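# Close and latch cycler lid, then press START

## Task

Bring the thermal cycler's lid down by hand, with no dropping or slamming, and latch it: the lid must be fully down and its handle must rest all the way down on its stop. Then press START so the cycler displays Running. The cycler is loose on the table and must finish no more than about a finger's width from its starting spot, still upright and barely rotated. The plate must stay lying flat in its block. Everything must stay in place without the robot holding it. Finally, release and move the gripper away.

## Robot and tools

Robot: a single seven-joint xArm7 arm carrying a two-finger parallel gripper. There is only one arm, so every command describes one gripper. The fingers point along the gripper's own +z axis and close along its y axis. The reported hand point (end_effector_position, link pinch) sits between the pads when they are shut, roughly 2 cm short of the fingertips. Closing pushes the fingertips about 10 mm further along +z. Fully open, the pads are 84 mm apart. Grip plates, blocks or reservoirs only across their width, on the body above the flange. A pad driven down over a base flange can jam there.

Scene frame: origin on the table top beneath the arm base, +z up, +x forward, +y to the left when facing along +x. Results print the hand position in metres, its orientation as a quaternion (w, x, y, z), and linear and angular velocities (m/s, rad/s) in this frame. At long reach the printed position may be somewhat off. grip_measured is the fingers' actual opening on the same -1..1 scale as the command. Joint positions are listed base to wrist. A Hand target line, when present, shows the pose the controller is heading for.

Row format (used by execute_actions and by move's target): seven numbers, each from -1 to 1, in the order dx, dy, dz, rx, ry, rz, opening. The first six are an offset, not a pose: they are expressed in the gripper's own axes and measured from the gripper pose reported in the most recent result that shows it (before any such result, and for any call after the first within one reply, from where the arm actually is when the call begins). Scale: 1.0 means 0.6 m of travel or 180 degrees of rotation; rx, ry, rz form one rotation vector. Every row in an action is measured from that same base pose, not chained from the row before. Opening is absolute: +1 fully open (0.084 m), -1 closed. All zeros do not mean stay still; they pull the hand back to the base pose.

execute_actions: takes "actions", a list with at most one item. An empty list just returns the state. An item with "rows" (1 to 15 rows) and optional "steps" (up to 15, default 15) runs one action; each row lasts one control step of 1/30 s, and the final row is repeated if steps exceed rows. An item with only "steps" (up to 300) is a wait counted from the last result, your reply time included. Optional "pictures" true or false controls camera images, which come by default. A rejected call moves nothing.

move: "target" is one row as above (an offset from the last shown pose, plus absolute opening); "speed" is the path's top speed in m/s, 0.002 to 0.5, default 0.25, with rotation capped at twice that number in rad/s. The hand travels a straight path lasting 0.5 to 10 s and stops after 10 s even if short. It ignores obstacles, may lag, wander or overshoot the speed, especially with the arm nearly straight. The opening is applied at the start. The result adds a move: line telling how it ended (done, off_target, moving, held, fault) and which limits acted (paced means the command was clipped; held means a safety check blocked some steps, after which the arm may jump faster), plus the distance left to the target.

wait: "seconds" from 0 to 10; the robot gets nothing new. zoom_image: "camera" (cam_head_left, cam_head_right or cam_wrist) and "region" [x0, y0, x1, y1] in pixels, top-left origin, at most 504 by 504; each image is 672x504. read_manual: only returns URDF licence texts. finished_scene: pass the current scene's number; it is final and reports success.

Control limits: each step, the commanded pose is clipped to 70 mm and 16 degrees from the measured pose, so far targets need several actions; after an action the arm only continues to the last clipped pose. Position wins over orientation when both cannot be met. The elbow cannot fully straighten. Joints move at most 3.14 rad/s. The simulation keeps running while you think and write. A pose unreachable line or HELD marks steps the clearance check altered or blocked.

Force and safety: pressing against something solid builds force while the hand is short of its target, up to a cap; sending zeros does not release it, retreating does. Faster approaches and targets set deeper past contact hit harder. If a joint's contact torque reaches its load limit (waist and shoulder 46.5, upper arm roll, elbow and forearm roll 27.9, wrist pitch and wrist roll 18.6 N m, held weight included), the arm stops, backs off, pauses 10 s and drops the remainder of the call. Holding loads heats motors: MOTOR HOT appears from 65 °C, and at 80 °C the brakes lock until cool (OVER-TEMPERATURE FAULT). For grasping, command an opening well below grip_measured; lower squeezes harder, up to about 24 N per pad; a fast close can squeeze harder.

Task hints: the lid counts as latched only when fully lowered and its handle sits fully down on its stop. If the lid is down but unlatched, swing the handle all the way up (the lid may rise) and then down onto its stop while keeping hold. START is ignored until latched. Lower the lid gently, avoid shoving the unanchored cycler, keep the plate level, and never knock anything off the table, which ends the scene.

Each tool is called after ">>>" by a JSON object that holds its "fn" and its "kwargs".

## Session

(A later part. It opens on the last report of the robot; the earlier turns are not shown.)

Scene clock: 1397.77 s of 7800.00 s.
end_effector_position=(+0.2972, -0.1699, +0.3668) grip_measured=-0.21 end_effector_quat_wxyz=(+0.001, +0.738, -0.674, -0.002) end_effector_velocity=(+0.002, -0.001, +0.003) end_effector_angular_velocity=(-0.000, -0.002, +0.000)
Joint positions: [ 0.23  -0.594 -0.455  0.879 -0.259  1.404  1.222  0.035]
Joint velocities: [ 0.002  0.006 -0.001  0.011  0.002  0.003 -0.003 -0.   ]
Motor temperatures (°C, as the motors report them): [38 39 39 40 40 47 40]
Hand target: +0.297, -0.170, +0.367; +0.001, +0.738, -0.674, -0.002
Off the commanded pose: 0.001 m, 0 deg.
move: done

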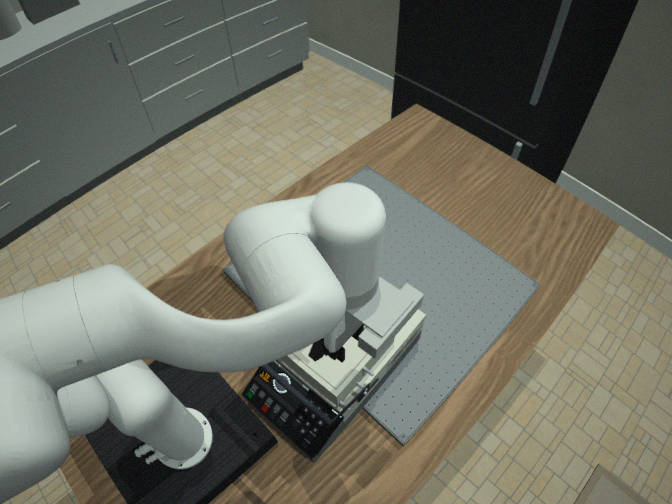

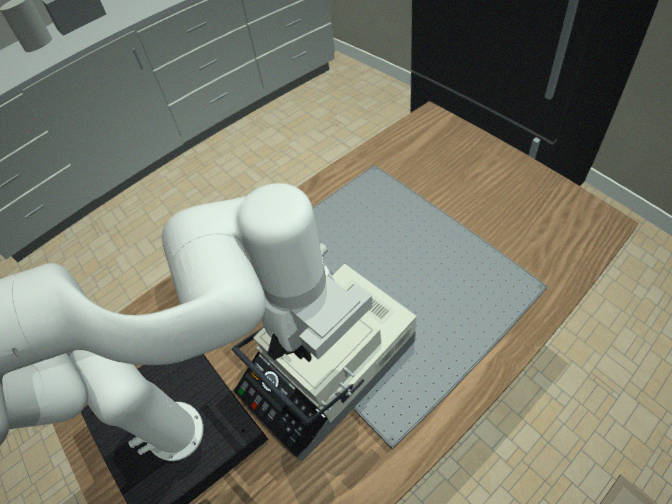

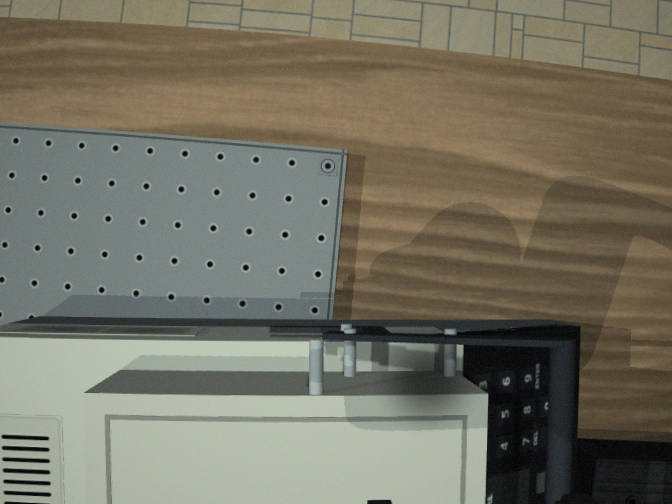

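>>> {"fn": "move", "kwargs": {"target": [-0.12,0.12,0.2,0,0,0,-0.2], "speed": 0.1}}

>>> {"fn": "move", "kwargs": {"target": [0,0,0.1,0,0,0,-0.2], "speed": 0.04}}

>>> {"fn": "move", "kwargs": {"target": [0,0,0,0,0,0,-1]}}

>>> {"fn": "move", "kwargs": {"target": [0,0.004,0.015,0,0,0,-1], "speed": 0.006}}

Scene clock: 1402.83 s of 7800.00 s.
end_effector_position=(+0.2183, -0.1050, +0.2477) grip_measured=-0.21 end_effector_quat_wxyz=(+0.001, +0.738, -0.675, -0.002) end_effector_velocity=(-0.001, +0.001, -0.003) end_effector_angular_velocity=(-0.000, +0.000, +0.000)
Joint positions: [ 0.131 -0.942 -0.38   0.326 -0.334  1.226  1.349  0.035]
Joint velocities: [-0.002 -0.006  0.001 -0.01  -0.002 -0.004  0.001  0.   ]
Motor temperatures (°C, as the motors report them): [38 39 39 40 40 47 40]
Hand target: +0.218, -0.105, +0.247; +0.001, +0.738, -0.675, -0.002
Off the commanded pose: 0.001 m, 0 deg.
After step 90, 0.10 s passed at rest.
move: done

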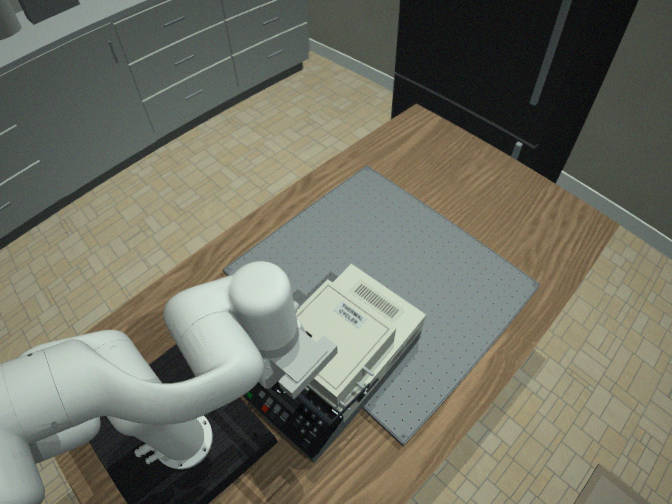

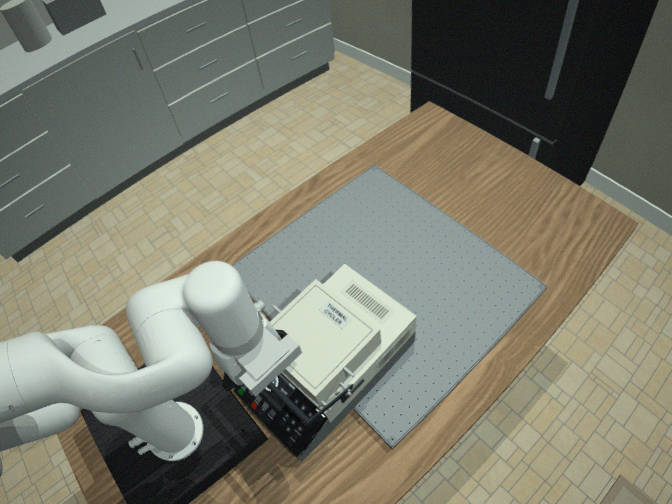

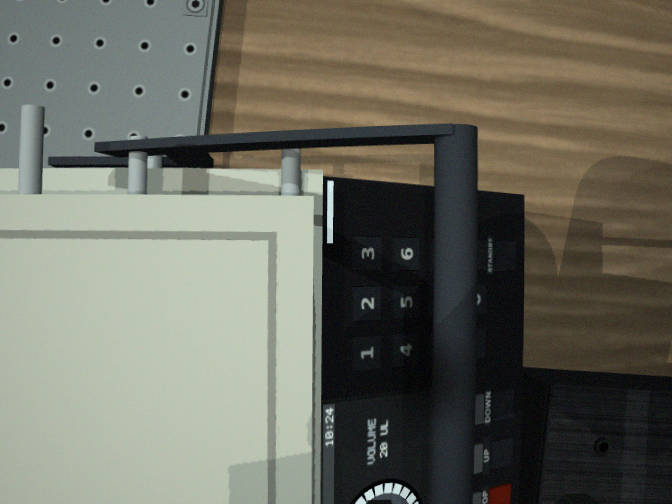

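Scene clock: 1404.67 s of 7800.00 s.
end_effector_position=(+0.2179, -0.1053, +0.1878) grip_measured=-0.21 end_effector_quat_wxyz=(+0.002, +0.738, -0.675, -0.002) end_effector_velocity=(-0.000, +0.000, -0.002) end_effector_angular_velocity=(+0.000, +0.002, -0.000)
Joint positions: [ 0.107 -0.846 -0.452  0.196 -0.406  1.003  1.354  0.035]
Joint velocities: [-0.001  0.004 -0.002 -0.002 -0.002 -0.005  0.    -0.   ]
Motor temperatures (°C, as the motors report them): [38 39 39 40 40 47 40]
Hand target: +0.218, -0.105, +0.188; +0.002, +0.738, -0.675, -0.002
Off the commanded pose: 0.000 m, 0 deg.
move: done

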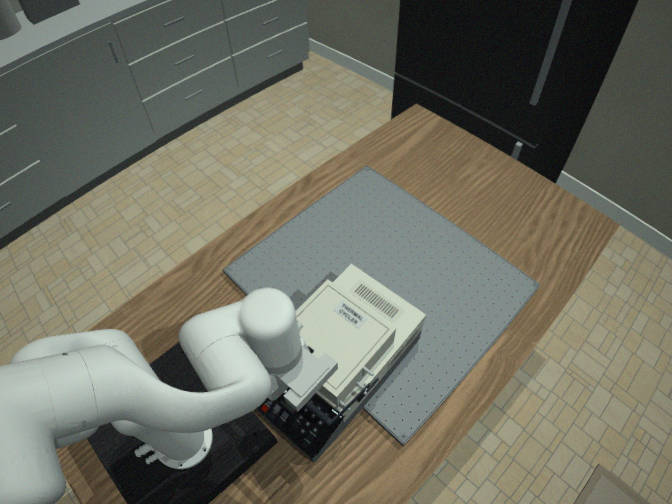

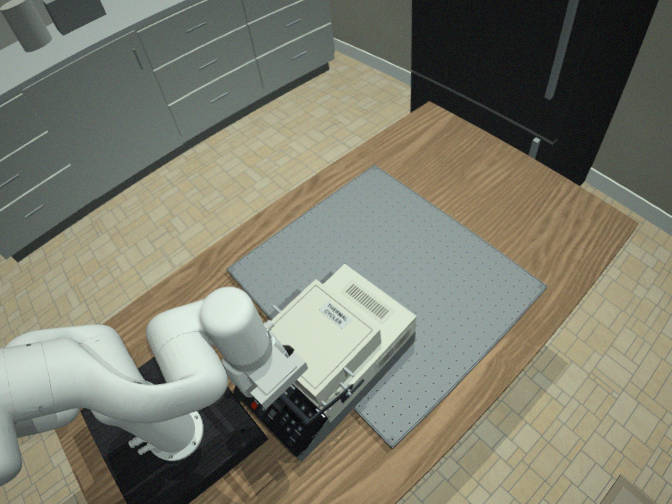

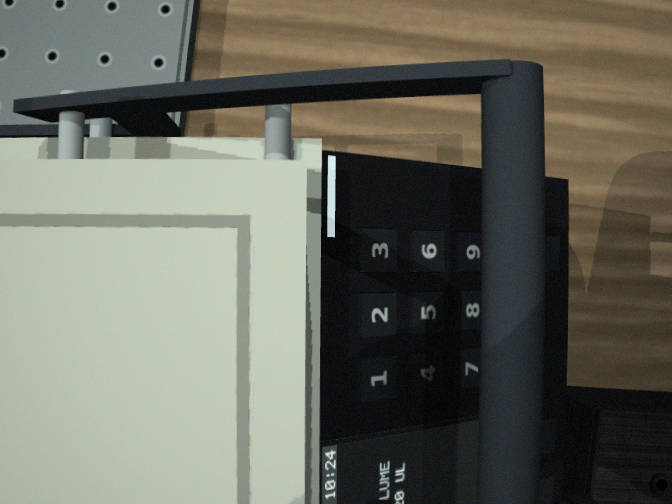

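Scene clock: 1405.17 s of 7800.00 s.
end_effector_position=(+0.2171, -0.1053, +0.1873) grip_measured=-0.74 end_effector_quat_wxyz=(+0.002, +0.738, -0.675, -0.003) end_effector_velocity=(-0.000, +0.000, -0.000) end_effector_angular_velocity=(+0.001, +0.001, +0.001)
Joint positions: [ 0.107 -0.846 -0.453  0.196 -0.407  1.005  1.355  0.012]
Joint velocities: [ 0.003  0.    -0.001  0.001 -0.     0.001  0.001  0.   ]
Motor temperatures (°C, as the motors report them): [38 39 39 40 40 47 40]
Hand target: +0.218, -0.105, +0.188; +0.002, +0.738, -0.675, -0.002
Off the commanded pose: 0.001 m, 0 deg.
move: done

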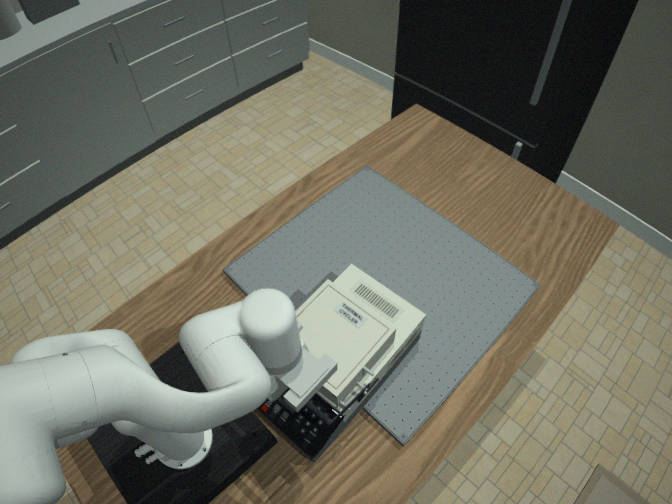

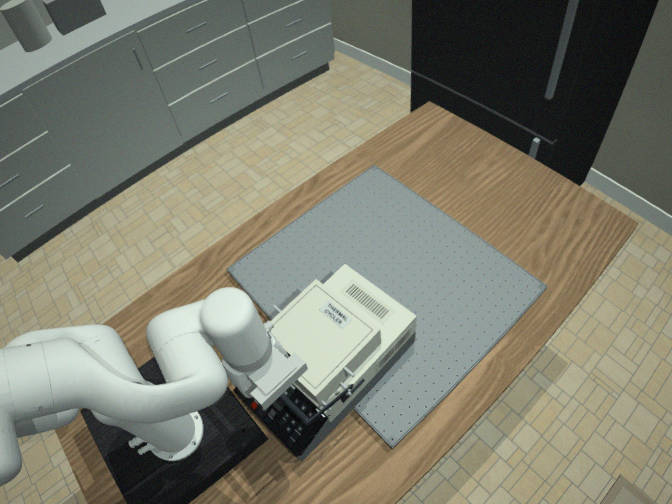

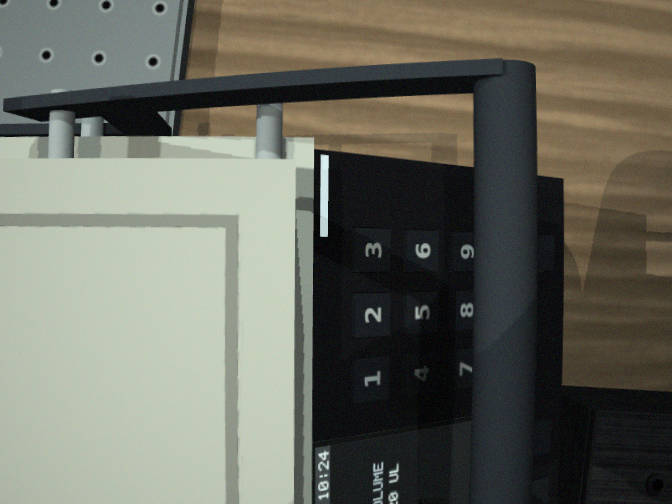

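Scene clock: 1406.93 s of 7800.00 s.
end_effector_position=(+0.2149, -0.1057, +0.1788) grip_measured=-0.74 end_effector_quat_wxyz=(+0.002, +0.737, -0.675, -0.003) end_effector_velocity=(-0.000, -0.000, -0.000) end_effector_angular_velocity=(-0.000, -0.000, -0.001)
Joint positions: [ 0.097 -0.835 -0.465  0.175 -0.422  0.974  1.353  0.012]
Joint velocities: [-0.002  0.    -0.    -0.    -0.001 -0.001 -0.     0.   ]
Motor temperatures (°C, as the motors report them): [38 39 39 40 40 47 40]
Hand target: +0.215, -0.106, +0.178; +0.002, +0.738, -0.675, -0.003
Off the commanded pose: 0.001 m, 0 deg.
move: done

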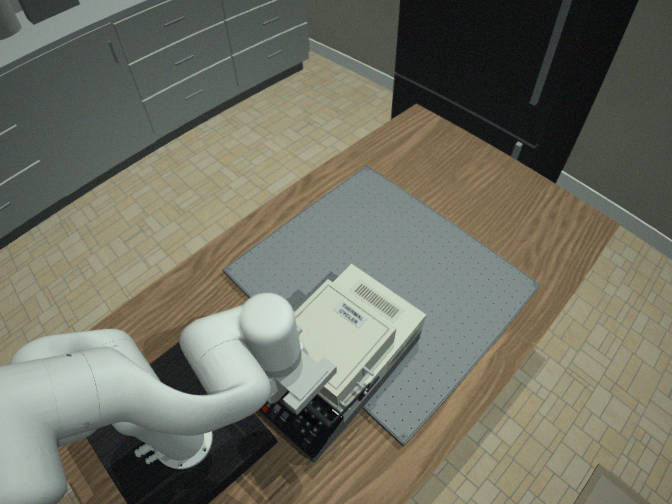

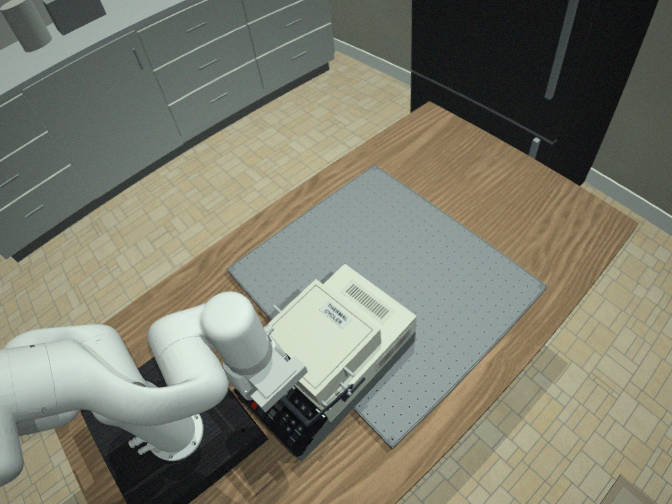

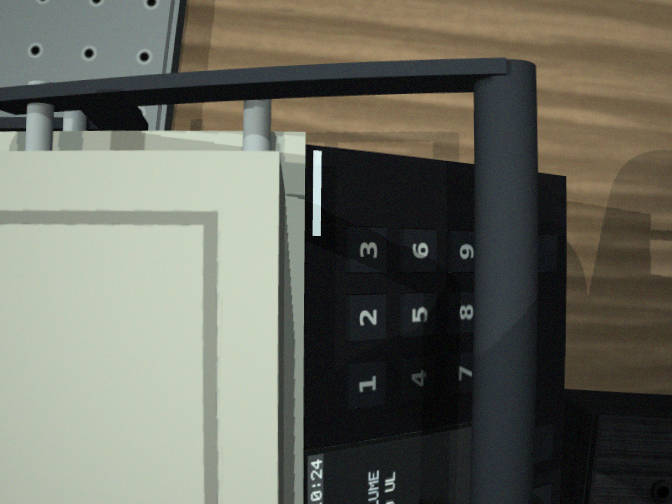

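Still moving freely; continuing down.

>>> {"fn": "move", "kwargs": {"target": [0,0.002,0.017,0,0,0,-1], "speed": 0.006}}

Scene clock: 1409.30 s of 7800.00 s.
end_effector_position=(+0.2140, -0.1060, +0.1690) grip_measured=-0.74 end_effector_quat_wxyz=(+0.002, +0.737, -0.675, -0.002) end_effector_velocity=(-0.001, +0.000, -0.001) end_effector_angular_velocity=(-0.000, +0.003, +0.000)
Joint positions: [ 0.09  -0.812 -0.479  0.156 -0.437  0.93   1.352  0.012]
Joint velocities: [-0.001  0.002 -0.001 -0.002 -0.001 -0.    -0.     0.   ]
Motor temperatures (°C, as the motors report them): [38 39 39 40 40 47 40]
Hand target: +0.214, -0.106, +0.169; +0.002, +0.737, -0.675, -0.003
Off the commanded pose: 0.001 m, 0 deg.
move: done

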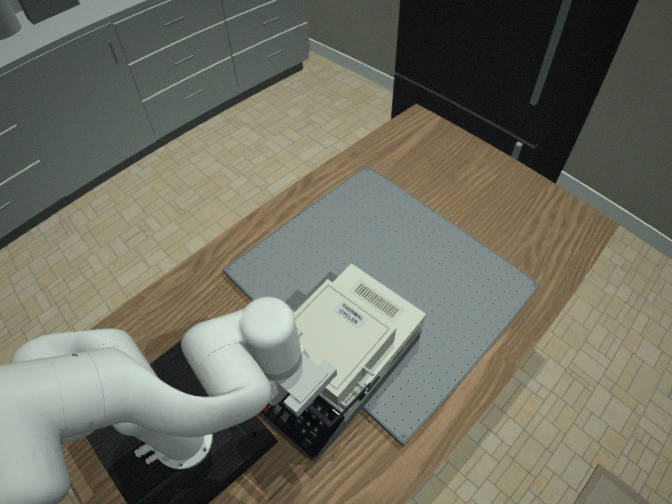

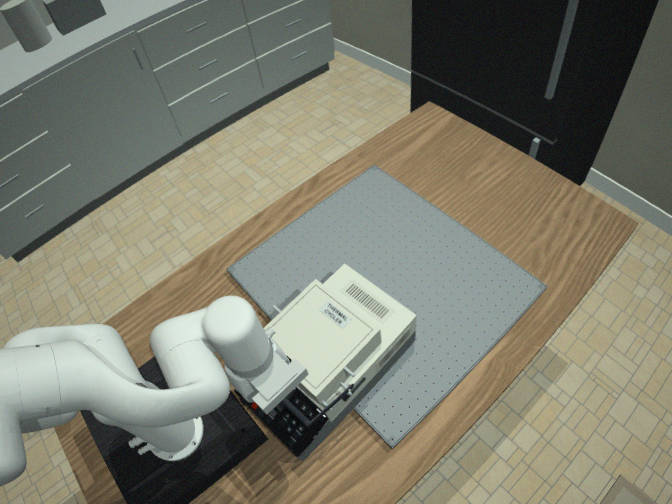

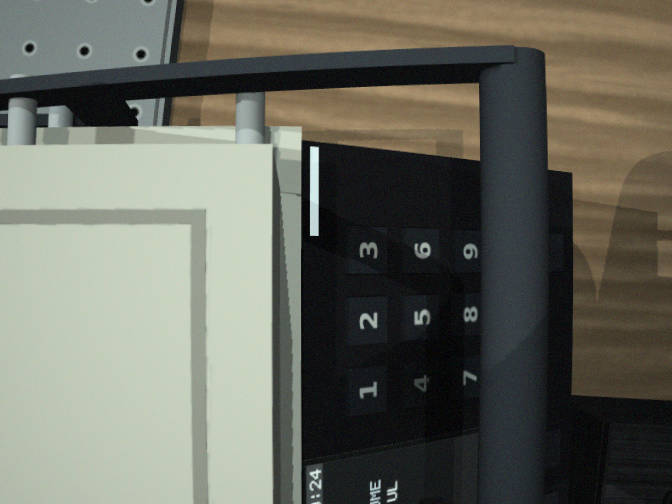

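>>> {"fn": "move", "kwargs": {"target": [0,0,0,0,0,0,-0.2]}}

>>> {"fn": "move", "kwargs": {"target": [0,0,-0.12,0,0,0,-0.2], "speed": 0.05}}

>>> {"fn": "move", "kwargs": {"target": [0.12,-0.12,-0.2,0,0,0,-0.2], "speed": 0.1}}

>>> {"fn": "zoom_image", "kwargs": {"camera": "cam_head_left", "region": [230,340,400,470]}}

Scene clock: 1411.60 s of 7800.00 s.
end_effector_position=(+0.2133, -0.1056, +0.1682) grip_measured=-0.23 end_effector_quat_wxyz=(+0.002, +0.737, -0.675, -0.003) end_effector_velocity=(+0.004, +0.001, +0.002) end_effector_angular_velocity=(-0.003, -0.013, +0.010)
Joint positions: [ 0.091 -0.811 -0.48   0.154 -0.438  0.931  1.353  0.034]
Joint velocities: [ 0.007 -0.004  0.005  0.002  0.002 -0.007 -0.002  0.   ]
Motor temperatures (°C, as the motors report them): [38 39 39 40 40 47 40]
Hand target: +0.214, -0.106, +0.169; +0.002, +0.737, -0.675, -0.002
Off the commanded pose: 0.001 m, 0 deg.
move: done

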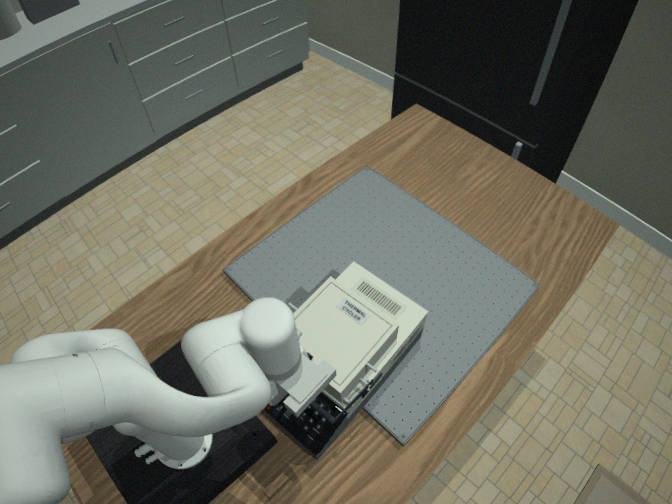

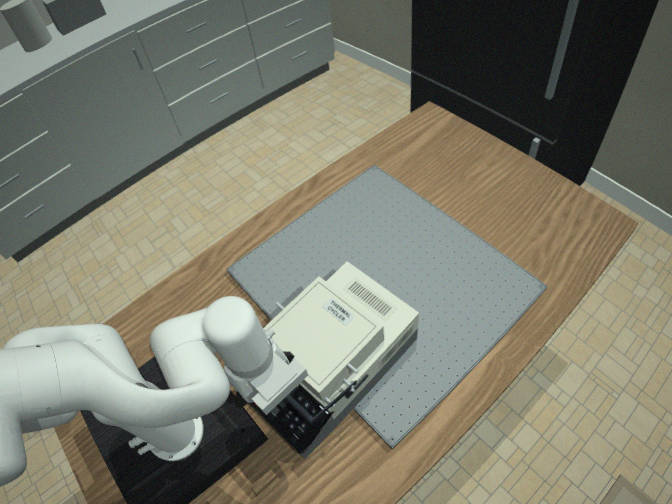

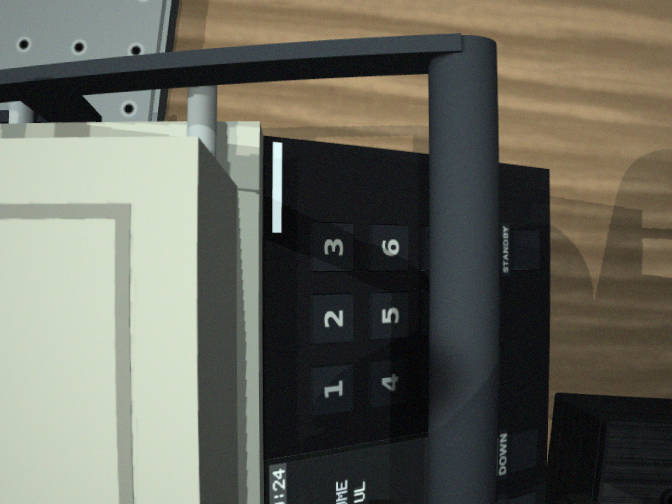

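Scene clock: 1413.37 s of 7800.00 s.
end_effector_position=(+0.2140, -0.1052, +0.2401) grip_measured=-0.21 end_effector_quat_wxyz=(+0.002, +0.738, -0.675, -0.003) end_effector_velocity=(-0.000, +0.000, +0.001) end_effector_angular_velocity=(+0.000, +0.002, -0.000)
Joint positions: [ 0.121 -0.951 -0.387  0.301 -0.343  1.215  1.346  0.035]
Joint velocities: [ 0.    -0.     0.002  0.003  0.002  0.006 -0.    -0.   ]
Motor temperatures (°C, as the motors report them): [38 39 39 40 40 47 40]
Hand target: +0.214, -0.105, +0.240; +0.002, +0.738, -0.675, -0.003
Off the commanded pose: 0.000 m, 0 deg.
move: done

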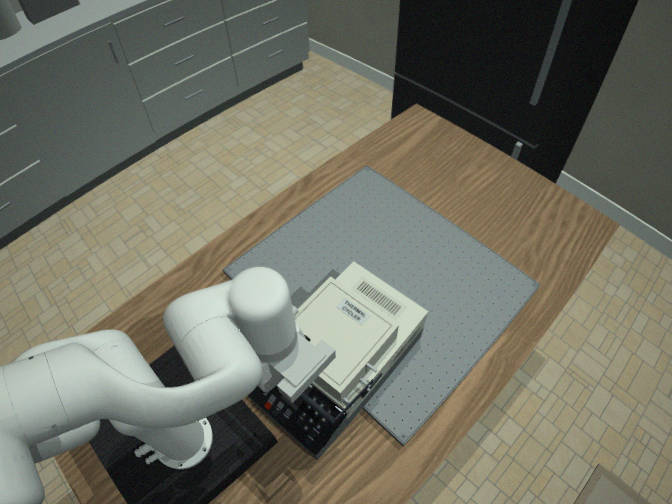

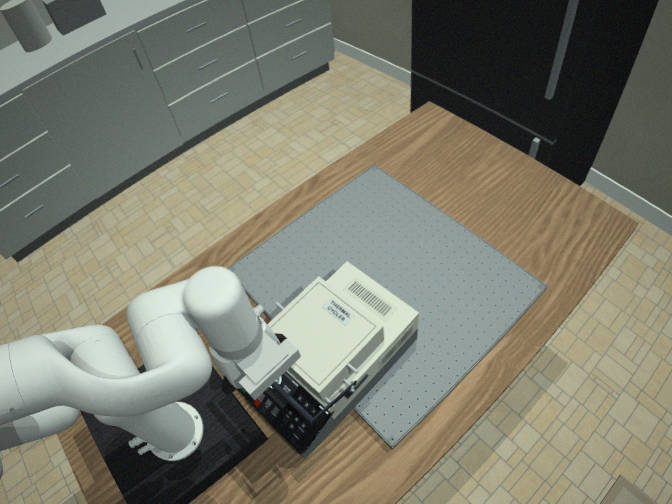

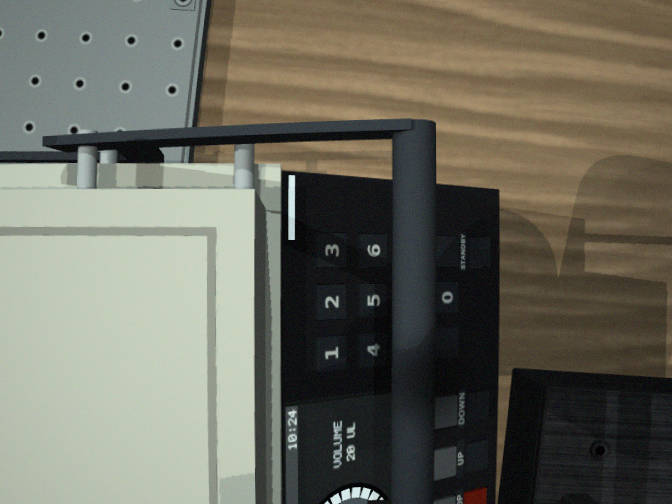

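Scene clock: 1415.33 s of 7800.00 s.
end_effector_position=(+0.2932, -0.1702, +0.3589) grip_measured=-0.21 end_effector_quat_wxyz=(+0.002, +0.738, -0.675, -0.003) end_effector_velocity=(+0.001, -0.001, +0.002) end_effector_angular_velocity=(+0.000, -0.000, +0.000)
Joint positions: [ 0.225 -0.604 -0.458  0.851 -0.266  1.39   1.222  0.035]
Joint velocities: [ 0.002  0.006 -0.002  0.01   0.002  0.004 -0.003 -0.   ]
Motor temperatures (°C, as the motors report them): [38 39 39 40 40 47 40]
Hand target: +0.293, -0.170, +0.359; +0.002, +0.738, -0.675, -0.003
Off the commanded pose: 0.001 m, 0 deg.
move: done

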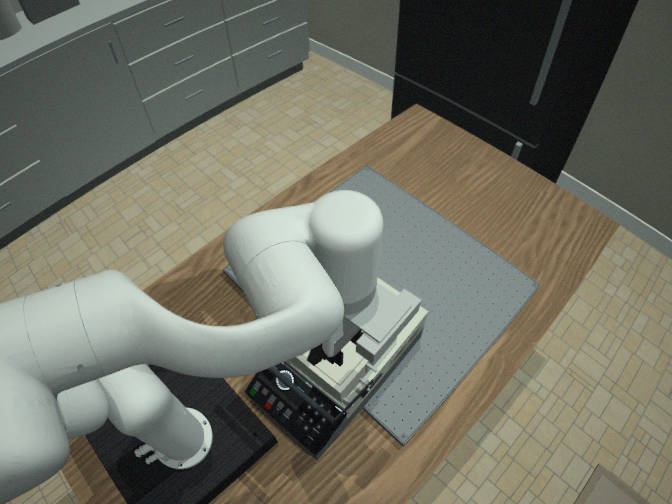

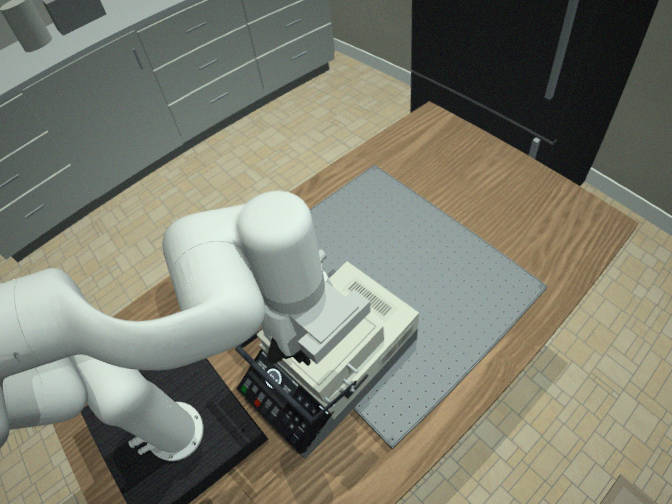

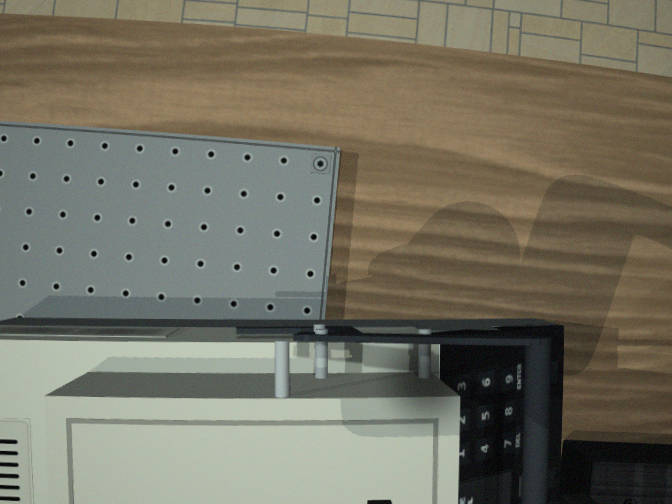

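Region (230, 340, 400, 470) of cam_head_left's 672x504 image, scaled by 2.965, with more detail than that image has; it fills the top 385 rows of this view, and the rest is white.

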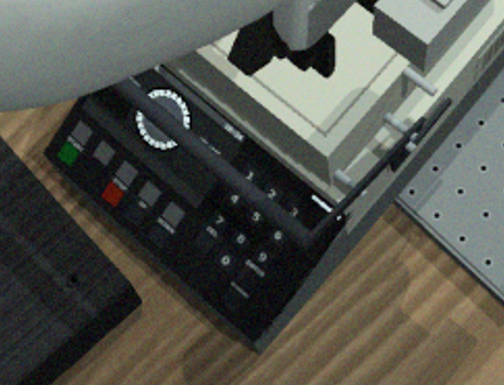

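>>> {"fn": "move", "kwargs": {"target": [-0.123,0.105,0.18,0,0,0,-0.2], "speed": 0.1}}

>>> {"fn": "move", "kwargs": {"target": [0,0,0.118,0,0,0,-0.2], "speed": 0.05}}

>>> {"fn": "move", "kwargs": {"target": [0,0,0,0,0,0,-1]}}

>>> {"fn": "move", "kwargs": {"target": [0,-0.04,-0.001,0.004,0,0,-1], "speed": 0.01}}

Scene clock: 1420.87 s of 7800.00 s.
end_effector_position=(+0.2229, -0.1026, +0.2520) grip_measured=-0.21 end_effector_quat_wxyz=(+0.002, +0.738, -0.675, -0.003) end_effector_velocity=(-0.001, +0.001, -0.002) end_effector_angular_velocity=(-0.001, +0.000, +0.001)
Joint positions: [ 0.145 -0.924 -0.371  0.345 -0.321  1.231  1.359  0.035]
Joint velocities: [-0.002 -0.005  0.002 -0.01  -0.001 -0.003  0.002  0.   ]
Motor temperatures (°C, as the motors report them): [38 39 39 40 40 47 40]
Hand target: +0.223, -0.102, +0.252; +0.002, +0.738, -0.675, -0.004
Off the commanded pose: 0.001 m, 0 deg.
After step 90, 0.70 s passed at rest.
move: done

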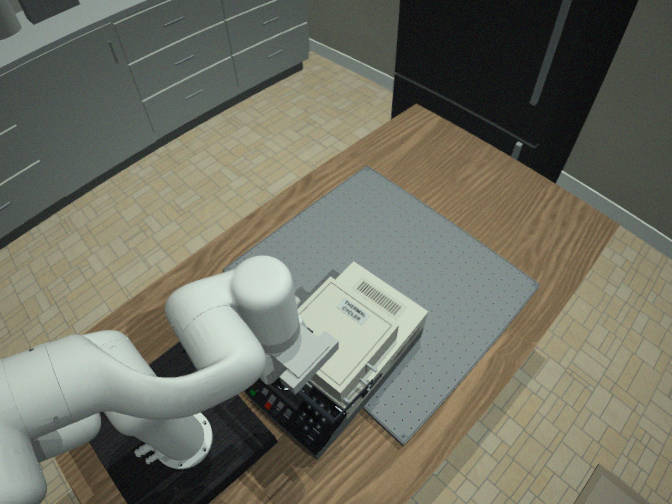

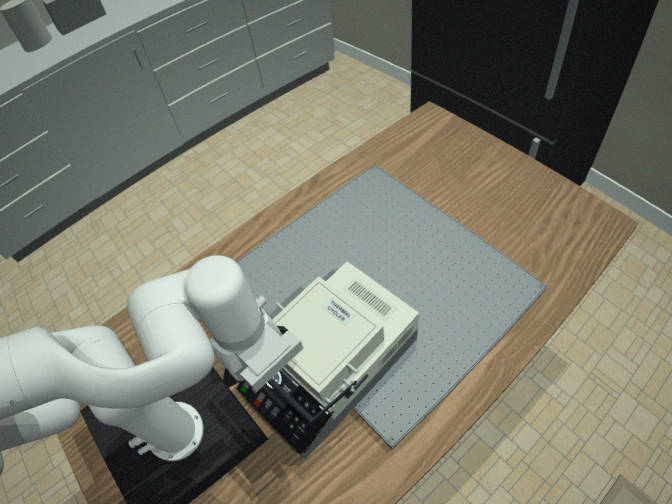

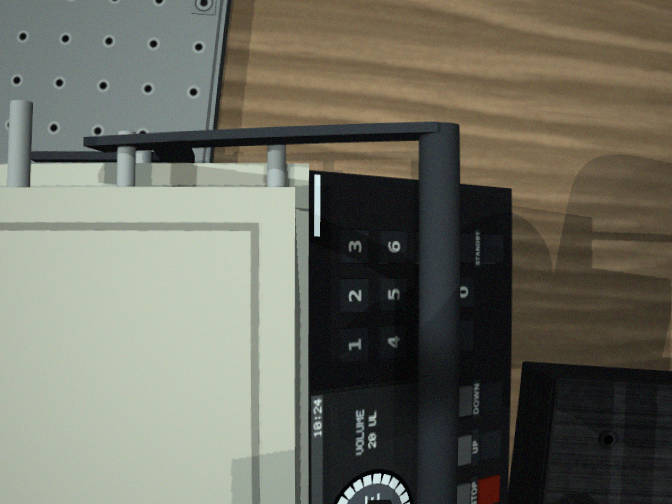

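Scene clock: 1422.63 s of 7800.00 s.
end_effector_position=(+0.2222, -0.1029, +0.1814) grip_measured=-0.21 end_effector_quat_wxyz=(+0.002, +0.738, -0.675, -0.003) end_effector_velocity=(+0.001, -0.000, -0.002) end_effector_angular_velocity=(+0.000, -0.002, -0.001)
Joint positions: [ 0.118 -0.807 -0.454  0.195 -0.403  0.966  1.365  0.035]
Joint velocities: [ 0.     0.007 -0.003 -0.002 -0.002 -0.01   0.     0.   ]
Motor temperatures (°C, as the motors report them): [38 39 39 40 40 47 40]
Hand target: +0.222, -0.103, +0.181; +0.002, +0.738, -0.675, -0.003
Off the commanded pose: 0.000 m, 0 deg.
move: done

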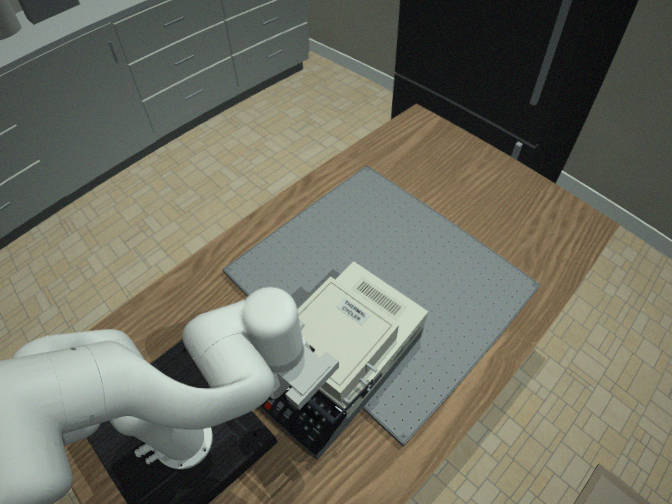

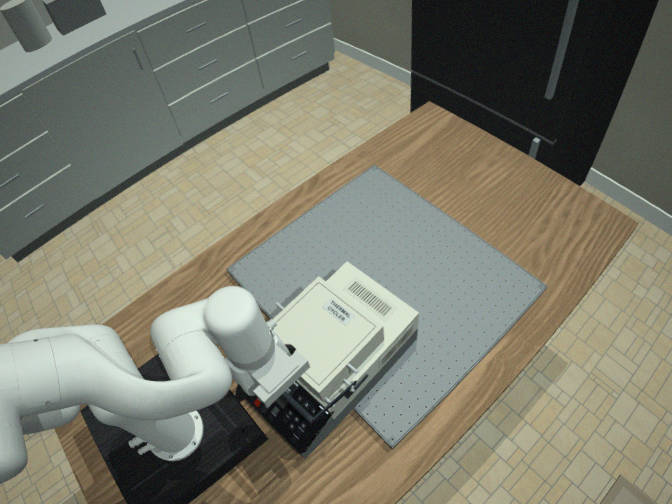

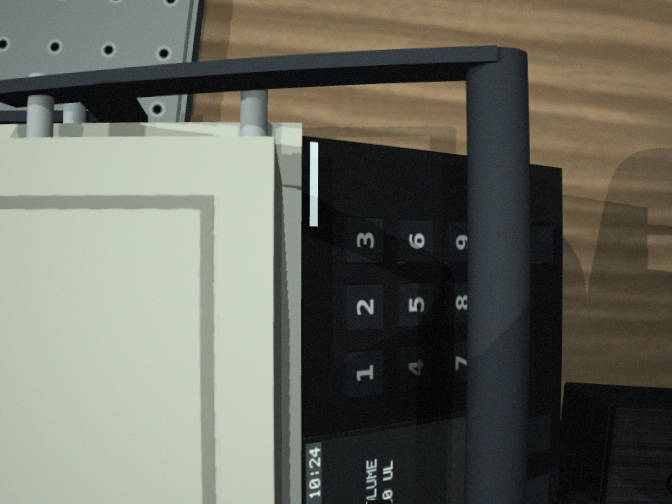

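Scene clock: 1423.13 s of 7800.00 s.
end_effector_position=(+0.2225, -0.1029, +0.1815) grip_measured=-0.74 end_effector_quat_wxyz=(+0.002, +0.738, -0.675, -0.003) end_effector_velocity=(-0.000, +0.000, -0.001) end_effector_angular_velocity=(+0.000, +0.001, -0.000)
Joint positions: [ 0.118 -0.807 -0.453  0.195 -0.403  0.965  1.365  0.012]
Joint velocities: [-0.001  0.001 -0.    -0.001 -0.    -0.001 -0.    -0.   ]
Motor temperatures (°C, as the motors report them): [38 39 39 40 40 47 40]
Hand target: +0.222, -0.103, +0.181; +0.002, +0.738, -0.675, -0.003
Off the commanded pose: 0.000 m, 0 deg.
move: done

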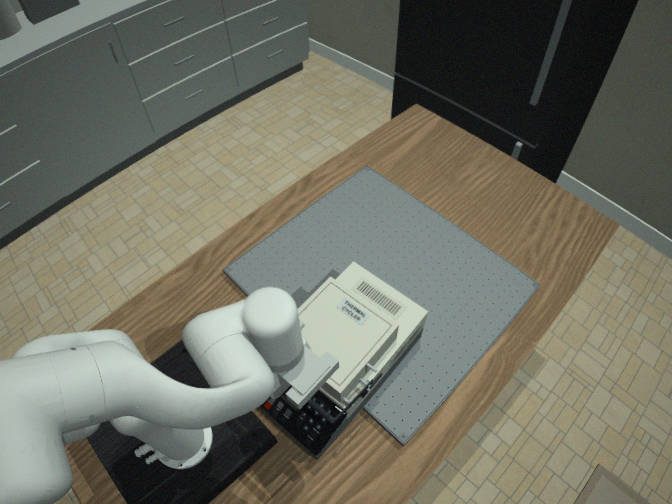

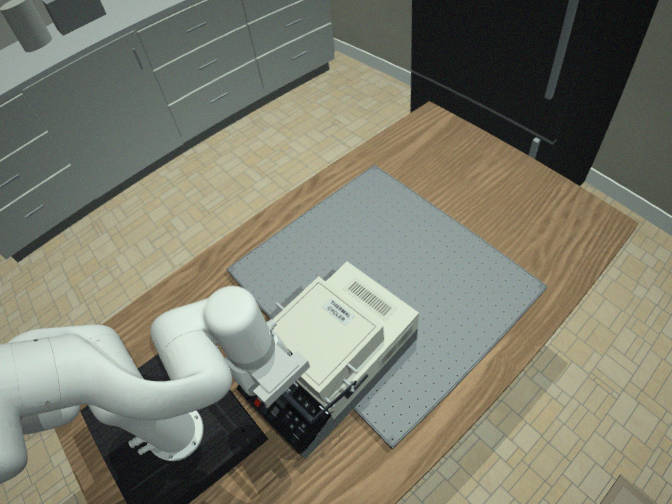

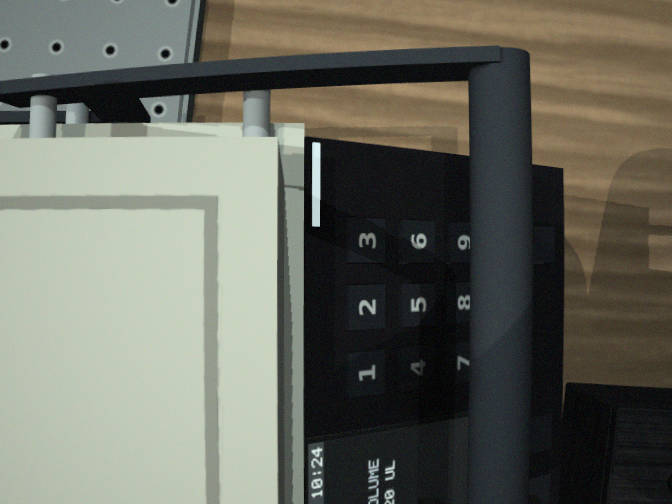

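Scene clock: 1425.77 s of 7800.00 s.
end_effector_position=(+0.2450, -0.1008, +0.1816) grip_measured=-0.74 end_effector_quat_wxyz=(-0.001, +0.738, -0.675, -0.001) end_effector_velocity=(+0.001, -0.000, +0.000) end_effector_angular_velocity=(+0.000, -0.000, -0.001)
Joint positions: [ 0.179 -0.708 -0.465  0.246 -0.384  0.907  1.391  0.012]
Joint velocities: [ 0.005  0.003 -0.004  0.002 -0.002 -0.001  0.004  0.   ]
Motor temperatures (°C, as the motors report them): [38 39 39 40 40 47 40]
Hand target: +0.246, -0.101, +0.182; -0.003, +0.738, -0.675, +0.001
Off the commanded pose: 0.001 m, 0 deg.
move: done

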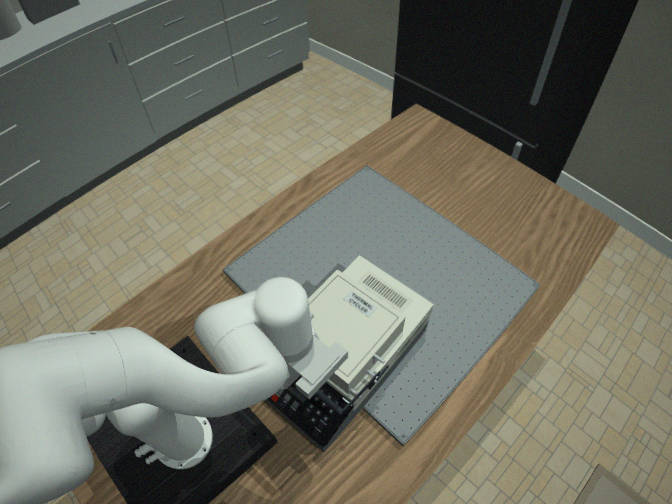

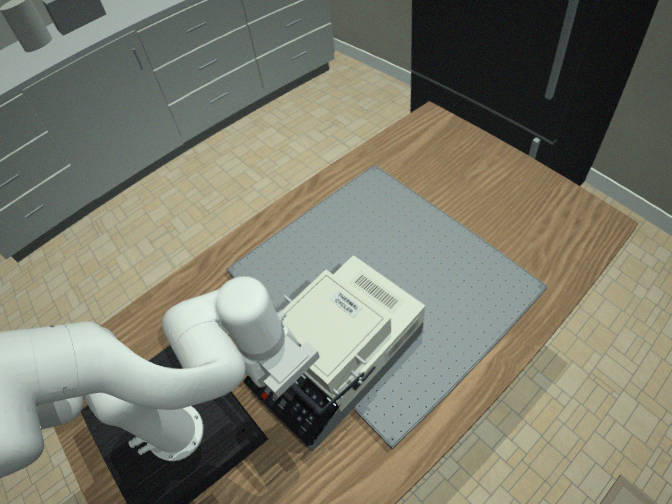

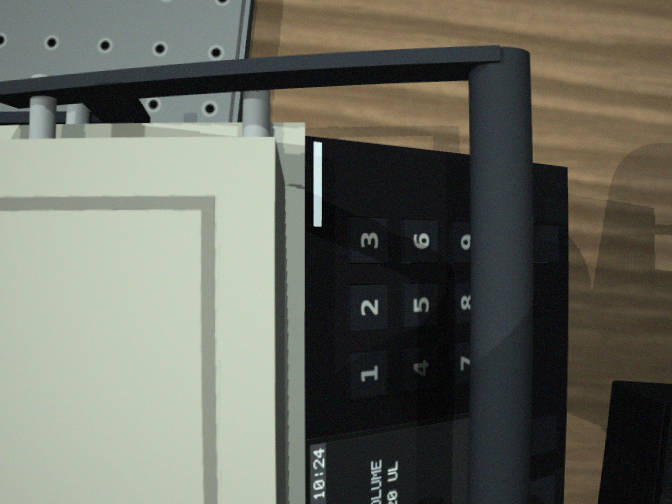

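>>> {"fn": "move", "kwargs": {"target": [-0.01,-0.06,0,0.002,0,0,-1], "speed": 0.012}}

Scene clock: 1429.87 s of 7800.00 s.
end_effector_position=(+0.2782, -0.0915, +0.1810) grip_measured=-0.73 end_effector_quat_wxyz=(-0.001, +0.738, -0.675, -0.002) end_effector_velocity=(-0.000, +0.001, -0.001) end_effector_angular_velocity=(+0.000, +0.005, +0.000)
Joint positions: [ 0.275 -0.567 -0.474  0.328 -0.34   0.846  1.431  0.012]
Joint velocities: [ 0.007  0.004 -0.004  0.002 -0.001  0.002  0.003  0.   ]
Motor temperatures (°C, as the motors report them): [38 39 39 40 40 48 40]
Hand target: +0.280, -0.092, +0.182; -0.003, +0.738, -0.675, +0.001
Off the commanded pose: 0.002 m, 0 deg.
move: done

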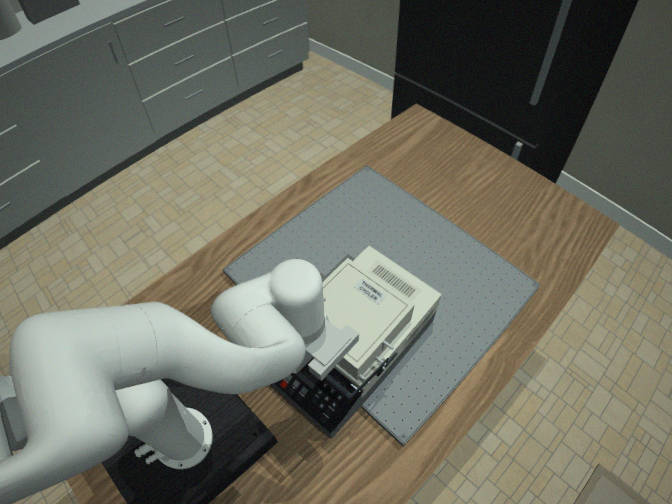

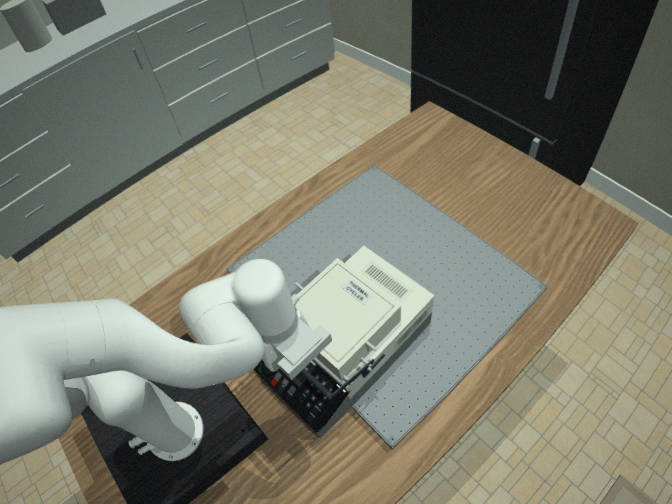

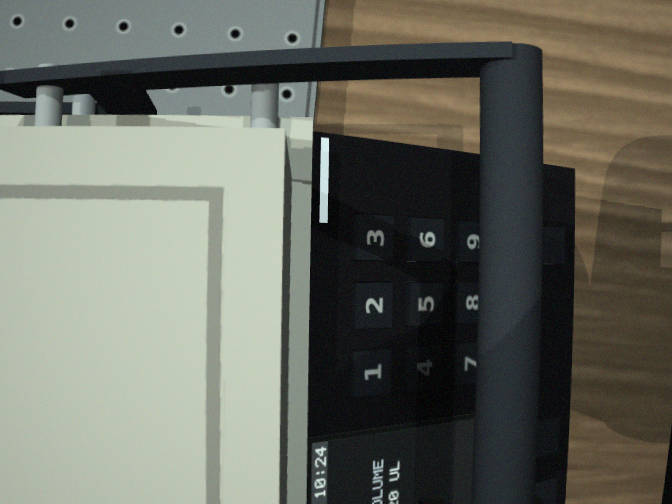

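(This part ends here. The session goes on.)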